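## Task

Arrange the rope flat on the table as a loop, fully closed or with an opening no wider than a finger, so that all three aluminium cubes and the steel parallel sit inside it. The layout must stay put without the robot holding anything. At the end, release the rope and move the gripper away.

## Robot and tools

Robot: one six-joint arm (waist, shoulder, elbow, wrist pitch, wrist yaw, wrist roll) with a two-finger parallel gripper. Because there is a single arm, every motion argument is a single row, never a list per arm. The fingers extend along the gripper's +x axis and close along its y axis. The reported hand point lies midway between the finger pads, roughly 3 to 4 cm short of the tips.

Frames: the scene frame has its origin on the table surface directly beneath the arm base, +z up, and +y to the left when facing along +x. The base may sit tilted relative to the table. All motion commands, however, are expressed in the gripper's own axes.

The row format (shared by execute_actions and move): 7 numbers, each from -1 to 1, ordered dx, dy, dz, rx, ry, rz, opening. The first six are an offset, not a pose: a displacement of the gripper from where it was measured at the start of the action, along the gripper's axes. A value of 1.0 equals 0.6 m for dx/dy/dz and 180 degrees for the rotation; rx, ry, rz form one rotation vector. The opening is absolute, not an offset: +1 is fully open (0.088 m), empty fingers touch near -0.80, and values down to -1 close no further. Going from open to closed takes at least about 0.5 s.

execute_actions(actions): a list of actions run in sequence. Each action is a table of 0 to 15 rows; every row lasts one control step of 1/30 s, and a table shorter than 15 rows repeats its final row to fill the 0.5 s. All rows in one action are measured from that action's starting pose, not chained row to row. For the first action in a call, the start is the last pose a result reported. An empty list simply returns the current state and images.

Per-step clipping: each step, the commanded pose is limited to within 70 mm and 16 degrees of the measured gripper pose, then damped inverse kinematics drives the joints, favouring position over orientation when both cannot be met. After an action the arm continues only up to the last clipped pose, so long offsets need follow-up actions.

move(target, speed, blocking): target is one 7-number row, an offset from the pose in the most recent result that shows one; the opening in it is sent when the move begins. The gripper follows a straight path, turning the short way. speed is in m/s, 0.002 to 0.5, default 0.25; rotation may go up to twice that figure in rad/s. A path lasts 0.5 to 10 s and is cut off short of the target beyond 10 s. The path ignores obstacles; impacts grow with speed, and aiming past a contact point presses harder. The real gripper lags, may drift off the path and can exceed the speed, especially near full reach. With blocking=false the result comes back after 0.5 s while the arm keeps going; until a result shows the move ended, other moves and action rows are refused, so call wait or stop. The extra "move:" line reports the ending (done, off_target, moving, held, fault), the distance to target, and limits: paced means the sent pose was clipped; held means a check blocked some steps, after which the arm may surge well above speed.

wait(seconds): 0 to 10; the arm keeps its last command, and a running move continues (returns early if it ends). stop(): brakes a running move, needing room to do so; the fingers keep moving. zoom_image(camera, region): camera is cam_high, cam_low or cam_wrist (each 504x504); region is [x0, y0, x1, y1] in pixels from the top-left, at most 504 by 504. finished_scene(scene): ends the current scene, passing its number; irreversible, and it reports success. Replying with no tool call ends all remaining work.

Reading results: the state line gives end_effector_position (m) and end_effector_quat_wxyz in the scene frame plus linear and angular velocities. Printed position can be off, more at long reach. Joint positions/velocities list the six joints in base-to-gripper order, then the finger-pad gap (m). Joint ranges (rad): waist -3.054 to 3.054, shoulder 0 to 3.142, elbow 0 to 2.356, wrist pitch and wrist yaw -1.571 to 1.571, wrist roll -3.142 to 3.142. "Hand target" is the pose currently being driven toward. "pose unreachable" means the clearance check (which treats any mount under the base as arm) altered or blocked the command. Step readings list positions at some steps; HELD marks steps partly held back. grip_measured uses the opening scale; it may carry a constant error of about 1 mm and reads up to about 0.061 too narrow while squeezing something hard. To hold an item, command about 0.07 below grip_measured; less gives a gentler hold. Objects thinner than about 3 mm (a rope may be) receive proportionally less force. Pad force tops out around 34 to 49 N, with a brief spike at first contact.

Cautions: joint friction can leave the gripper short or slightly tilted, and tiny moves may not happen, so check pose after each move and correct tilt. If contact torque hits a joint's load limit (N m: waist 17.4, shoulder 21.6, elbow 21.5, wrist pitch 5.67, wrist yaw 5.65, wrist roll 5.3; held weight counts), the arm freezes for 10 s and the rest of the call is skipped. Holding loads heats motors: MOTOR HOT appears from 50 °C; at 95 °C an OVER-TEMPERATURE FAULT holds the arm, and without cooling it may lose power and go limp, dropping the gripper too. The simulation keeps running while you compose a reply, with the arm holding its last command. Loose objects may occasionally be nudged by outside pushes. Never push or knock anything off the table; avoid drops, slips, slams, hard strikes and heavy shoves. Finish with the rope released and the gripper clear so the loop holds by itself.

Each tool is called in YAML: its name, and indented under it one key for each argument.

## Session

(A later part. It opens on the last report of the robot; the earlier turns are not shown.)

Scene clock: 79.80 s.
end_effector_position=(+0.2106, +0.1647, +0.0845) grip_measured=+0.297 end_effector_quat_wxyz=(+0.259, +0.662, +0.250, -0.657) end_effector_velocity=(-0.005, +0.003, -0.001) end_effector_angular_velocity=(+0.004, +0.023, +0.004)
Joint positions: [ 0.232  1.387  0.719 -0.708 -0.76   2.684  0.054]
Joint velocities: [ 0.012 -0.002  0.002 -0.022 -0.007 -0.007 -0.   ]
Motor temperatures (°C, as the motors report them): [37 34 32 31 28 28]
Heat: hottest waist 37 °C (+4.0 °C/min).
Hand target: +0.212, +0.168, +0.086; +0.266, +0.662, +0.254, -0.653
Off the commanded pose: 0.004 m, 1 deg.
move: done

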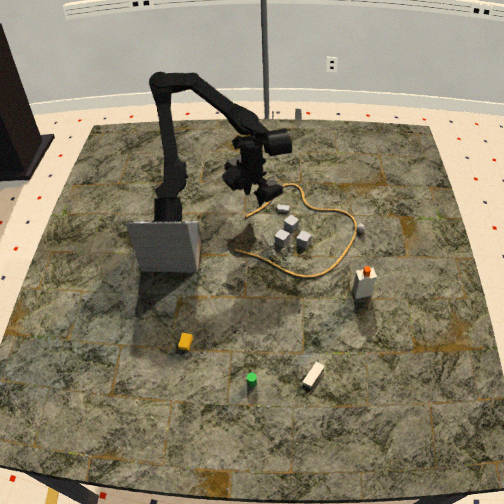

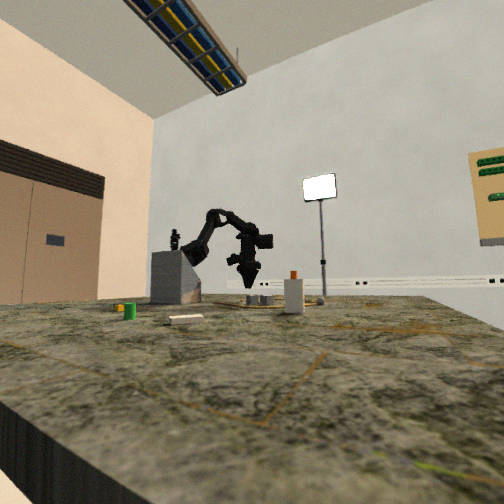

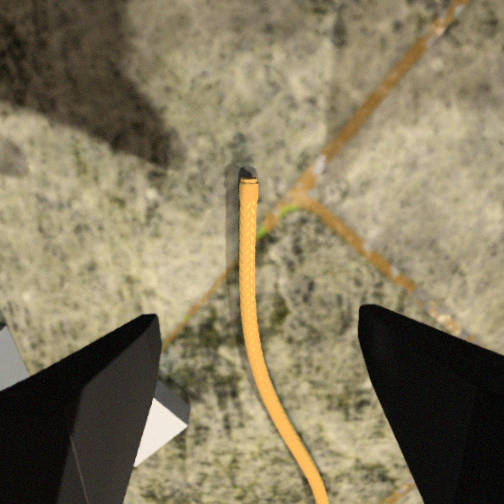

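move:
  target: [0.082,0.003,0,0,0,0,-0.2]
  speed: 0.06

execute_actions:
  actions:
    - [[0,0,0,0,0,0,-0.8]]
    - [[-0.02,0,0,0,0,0,-0.8]]

move:
  target: [-0.005,0.187,0.17,-0.2,0,0,-0.8]
  speed: 0.1

Scene clock: 82.37 s.
end_effector_position=(+0.2144, +0.1658, +0.0386) grip_measured=-0.197 end_effector_quat_wxyz=(+0.261, +0.664, +0.255, -0.653) end_effector_velocity=(-0.003, +0.000, -0.002) end_effector_angular_velocity=(+0.006, +0.010, -0.004)
Joint positions: [ 0.373  1.476  0.634 -0.395 -0.727  2.867  0.029]
Joint velocities: [ 0.007  0.002 -0.007  0.007 -0.007  0.007 -0.   ]
Motor temperatures (°C, as the motors report them): [37 33 32 31 28 28]
Heat: hottest waist 37 °C (+4.0 °C/min).
Hand target: +0.212, +0.163, +0.036; +0.258, +0.662, +0.250, -0.657
Off the commanded pose: 0.005 m, 1 deg.
move: done

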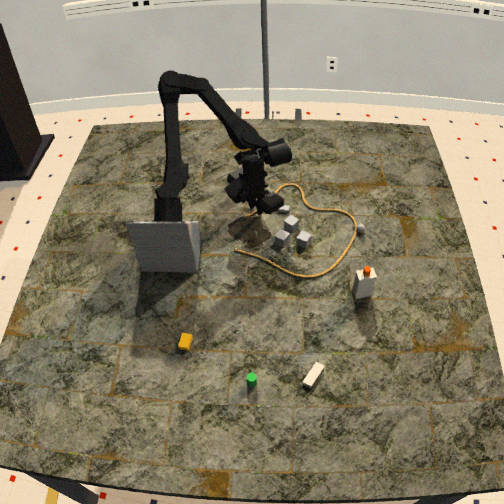

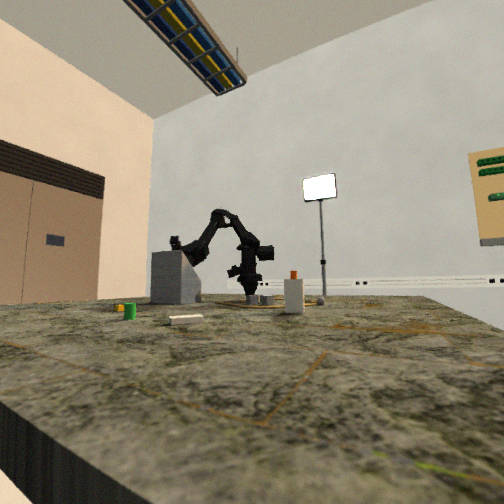

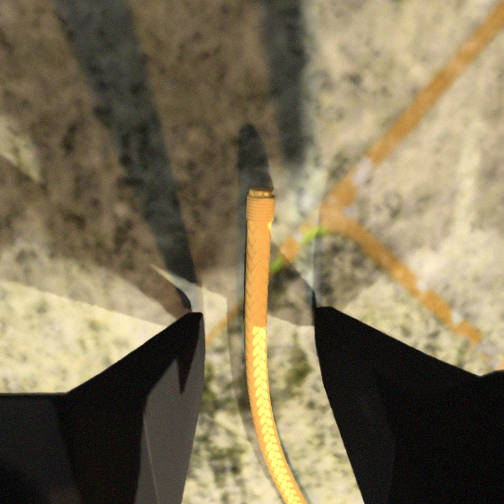

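Scene clock: 83.37 s.
end_effector_position=(+0.2125, +0.1629, +0.0481) grip_measured=-0.761 end_effector_quat_wxyz=(+0.258, +0.663, +0.249, -0.657) end_effector_velocity=(-0.002, +0.001, +0.003) end_effector_angular_velocity=(+0.016, +0.009, +0.005)
Joint positions: [ 0.339  1.456  0.646 -0.467 -0.734  2.829  0.002]
Joint velocities: [-0.012 -0.007  0.002 -0.022 -0.022 -0.022 -0.   ]
Motor temperatures (°C, as the motors report them): [37 33 32 30 28 28]
Heat: hottest waist 37 °C (+4.0 °C/min).
Hand target: +0.214, +0.166, +0.051; +0.261, +0.665, +0.254, -0.652
Off the commanded pose: 0.004 m, 1 deg.
Step readings (end_effector_position; steps 1 to 15: 1st action; 16 to 30: 2nd action):
0: (+0.2144, +0.1658, +0.0386)
1: (+0.2144, +0.1659, +0.0384)
2: (+0.2144, +0.1659, +0.0384)
4: (+0.2144, +0.1659, +0.0384)
8: (+0.2144, +0.1659, +0.0384)
15: (+0.2146, +0.1656, +0.0387)
16: (+0.2144, +0.1655, +0.0392)
17: (+0.2136, +0.1645, +0.0405)
19: (+0.2125, +0.1630, +0.0433)
23: (+0.2127, +0.1629, +0.0466)
30: end_effector_position above

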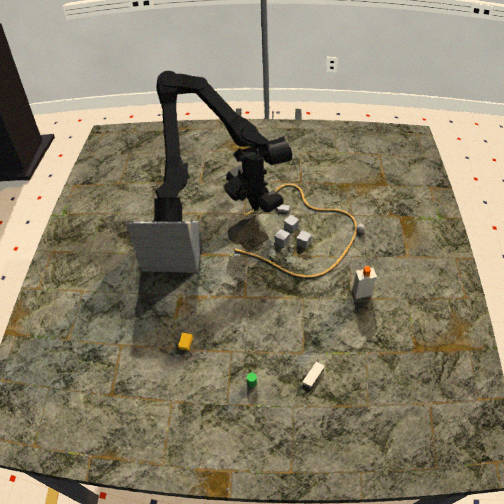

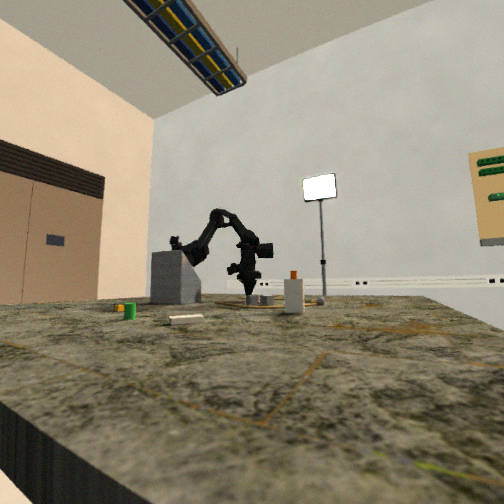

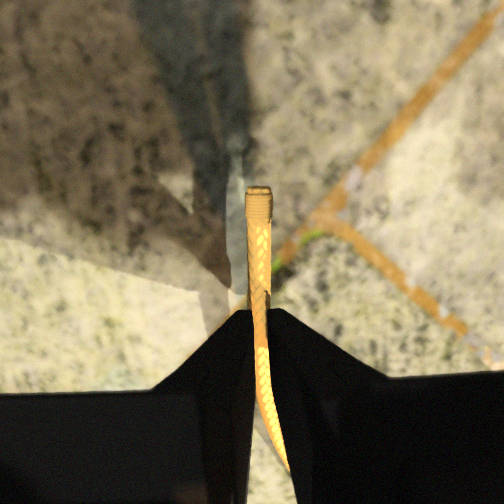

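Scene clock: 86.93 s.
end_effector_position=(+0.2102, +0.0139, +0.0525) grip_measured=-0.761 end_effector_quat_wxyz=(+0.449, +0.552, +0.439, -0.548) end_effector_velocity=(+0.003, -0.002, +0.000) end_effector_angular_velocity=(+0.006, -0.009, +0.033)
Joint positions: [-0.163  1.913  0.583 -0.426 -0.764  1.515  0.002]
Joint velocities: [-0.007  0.012  0.007  0.007 -0.007 -0.037 -0.   ]
Motor temperatures (°C, as the motors report them): [36 33 31 30 28 28]
Heat: hottest waist 36 °C (+3.0 °C/min).
Hand target: +0.212, +0.012, +0.053; +0.451, +0.551, +0.440, -0.548
Off the commanded pose: 0.003 m, 0 deg.
move: done

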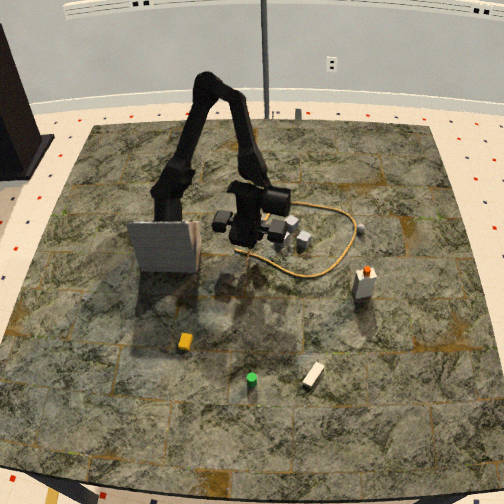

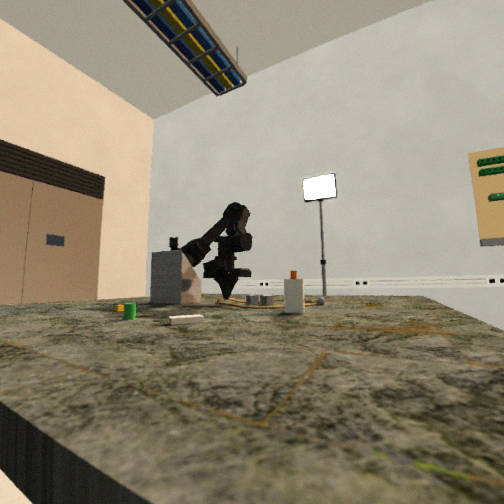

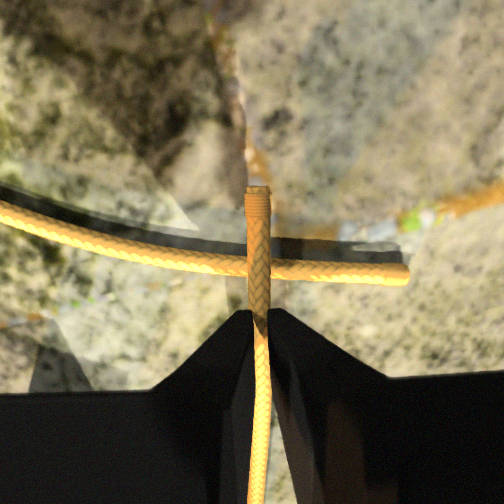

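execute_actions:
  actions:
    - [[0.018,0,0,0,0,0,-0.8]]
    - [[0,0,0,0,0,0,0]]

move:
  target: [-0.28,-0.05,-0.25,0,0,0,0.5]

zoom_image:
  camera: "cam_high"
  region: [220,180,380,290]

Scene clock: 88.73 s.
end_effector_position=(+0.2137, +0.0138, +0.0444) grip_measured=-0.024 end_effector_quat_wxyz=(+0.455, +0.551, +0.439, -0.544) end_effector_velocity=(-0.001, +0.001, +0.000) end_effector_angular_velocity=(+0.008, +0.002, +0.015)
Joint positions: [-0.132  1.931  0.573 -0.355 -0.767  1.556  0.038]
Joint velocities: [-0.002 -0.002 -0.002 -0.007 -0.007 -0.022  0.007]
Motor temperatures (°C, as the motors report them): [36 33 31 30 28 28]
Heat: hottest waist 36 °C (+3.0 °C/min).
Hand target: +0.214, +0.014, +0.044; +0.455, +0.551, +0.439, -0.544
Off the commanded pose: 0.000 m, 0 deg.
Step readings (end_effector_position; steps 1 to 15: 1st action; 16 to 30: 2nd action):
0: (+0.2102, +0.0135, +0.0525)
1: (+0.2106, +0.0134, +0.0522)
2: (+0.2120, +0.0132, +0.0511)
4: (+0.2137, +0.0132, +0.0486)
8: (+0.2137, +0.0137, +0.0457)
15: (+0.2137, +0.0138, +0.0444)
16: (+0.2137, +0.0138, +0.0444)
17: (+0.2137, +0.0138, +0.0444)
19: (+0.2137, +0.0138, +0.0444)
23: (+0.2137, +0.0138, +0.0444)
30: end_effector_position above

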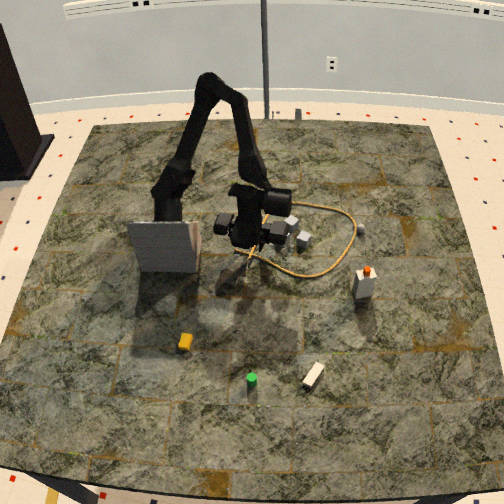

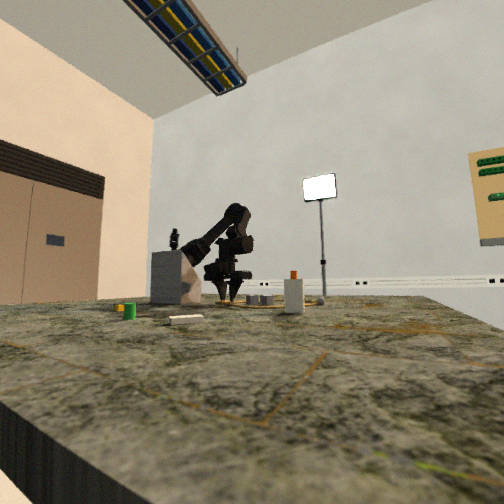

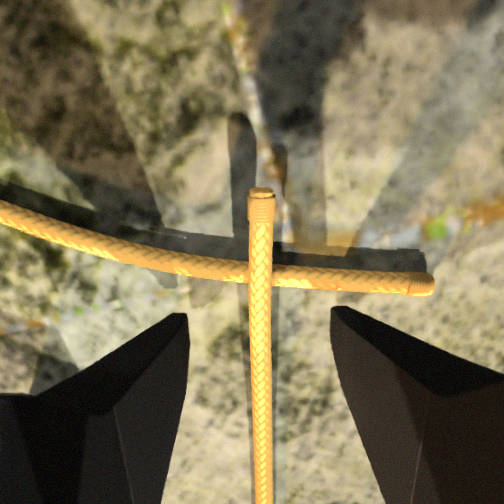

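Scene clock: 90.33 s.
end_effector_position=(+0.2102, +0.1681, +0.2083) grip_measured=+0.497 end_effector_quat_wxyz=(+0.454, +0.553, +0.438, -0.544) end_effector_velocity=(-0.001, +0.000, +0.003) end_effector_angular_velocity=(-0.005, +0.005, -0.006)
Joint positions: [-0.17   1.395  1.094 -1.449 -0.763  1.507  0.063]
Joint velocities: [-0.007  0.002  0.012 -0.022  0.007 -0.007 -0.   ]
Motor temperatures (°C, as the motors report them): [36 33 31 30 28 28]
Heat: hottest waist 36 °C (+3.0 °C/min).
Hand target: +0.212, +0.168, +0.210; +0.455, +0.552, +0.439, -0.544
Off the commanded pose: 0.002 m, 0 deg.
move: done

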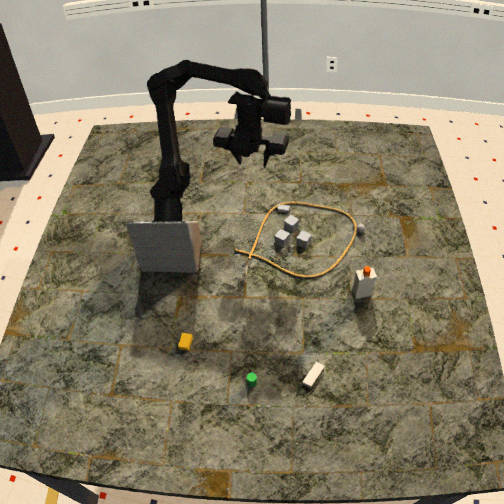

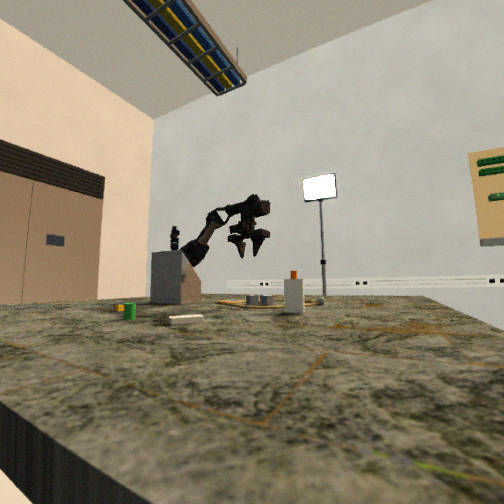

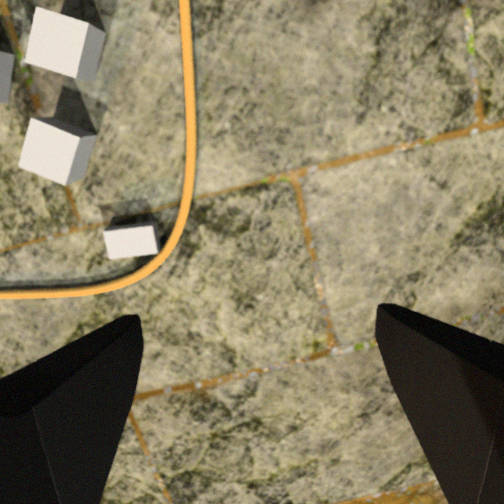

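Region (220, 180, 380, 290) of cam_high's 504x504 image, scaled by 3.150, with more detail than that image has; it fills the top 346 rows of this view, and the rest is white.

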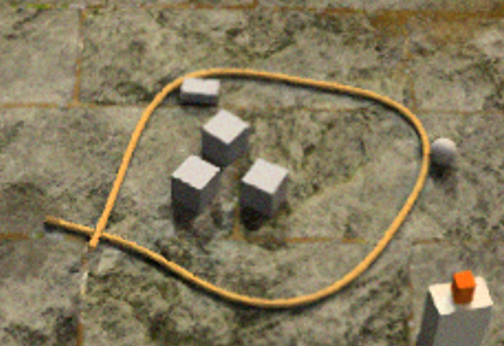

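finished_scene:
  scene: 1

The scene is finished: the task was done.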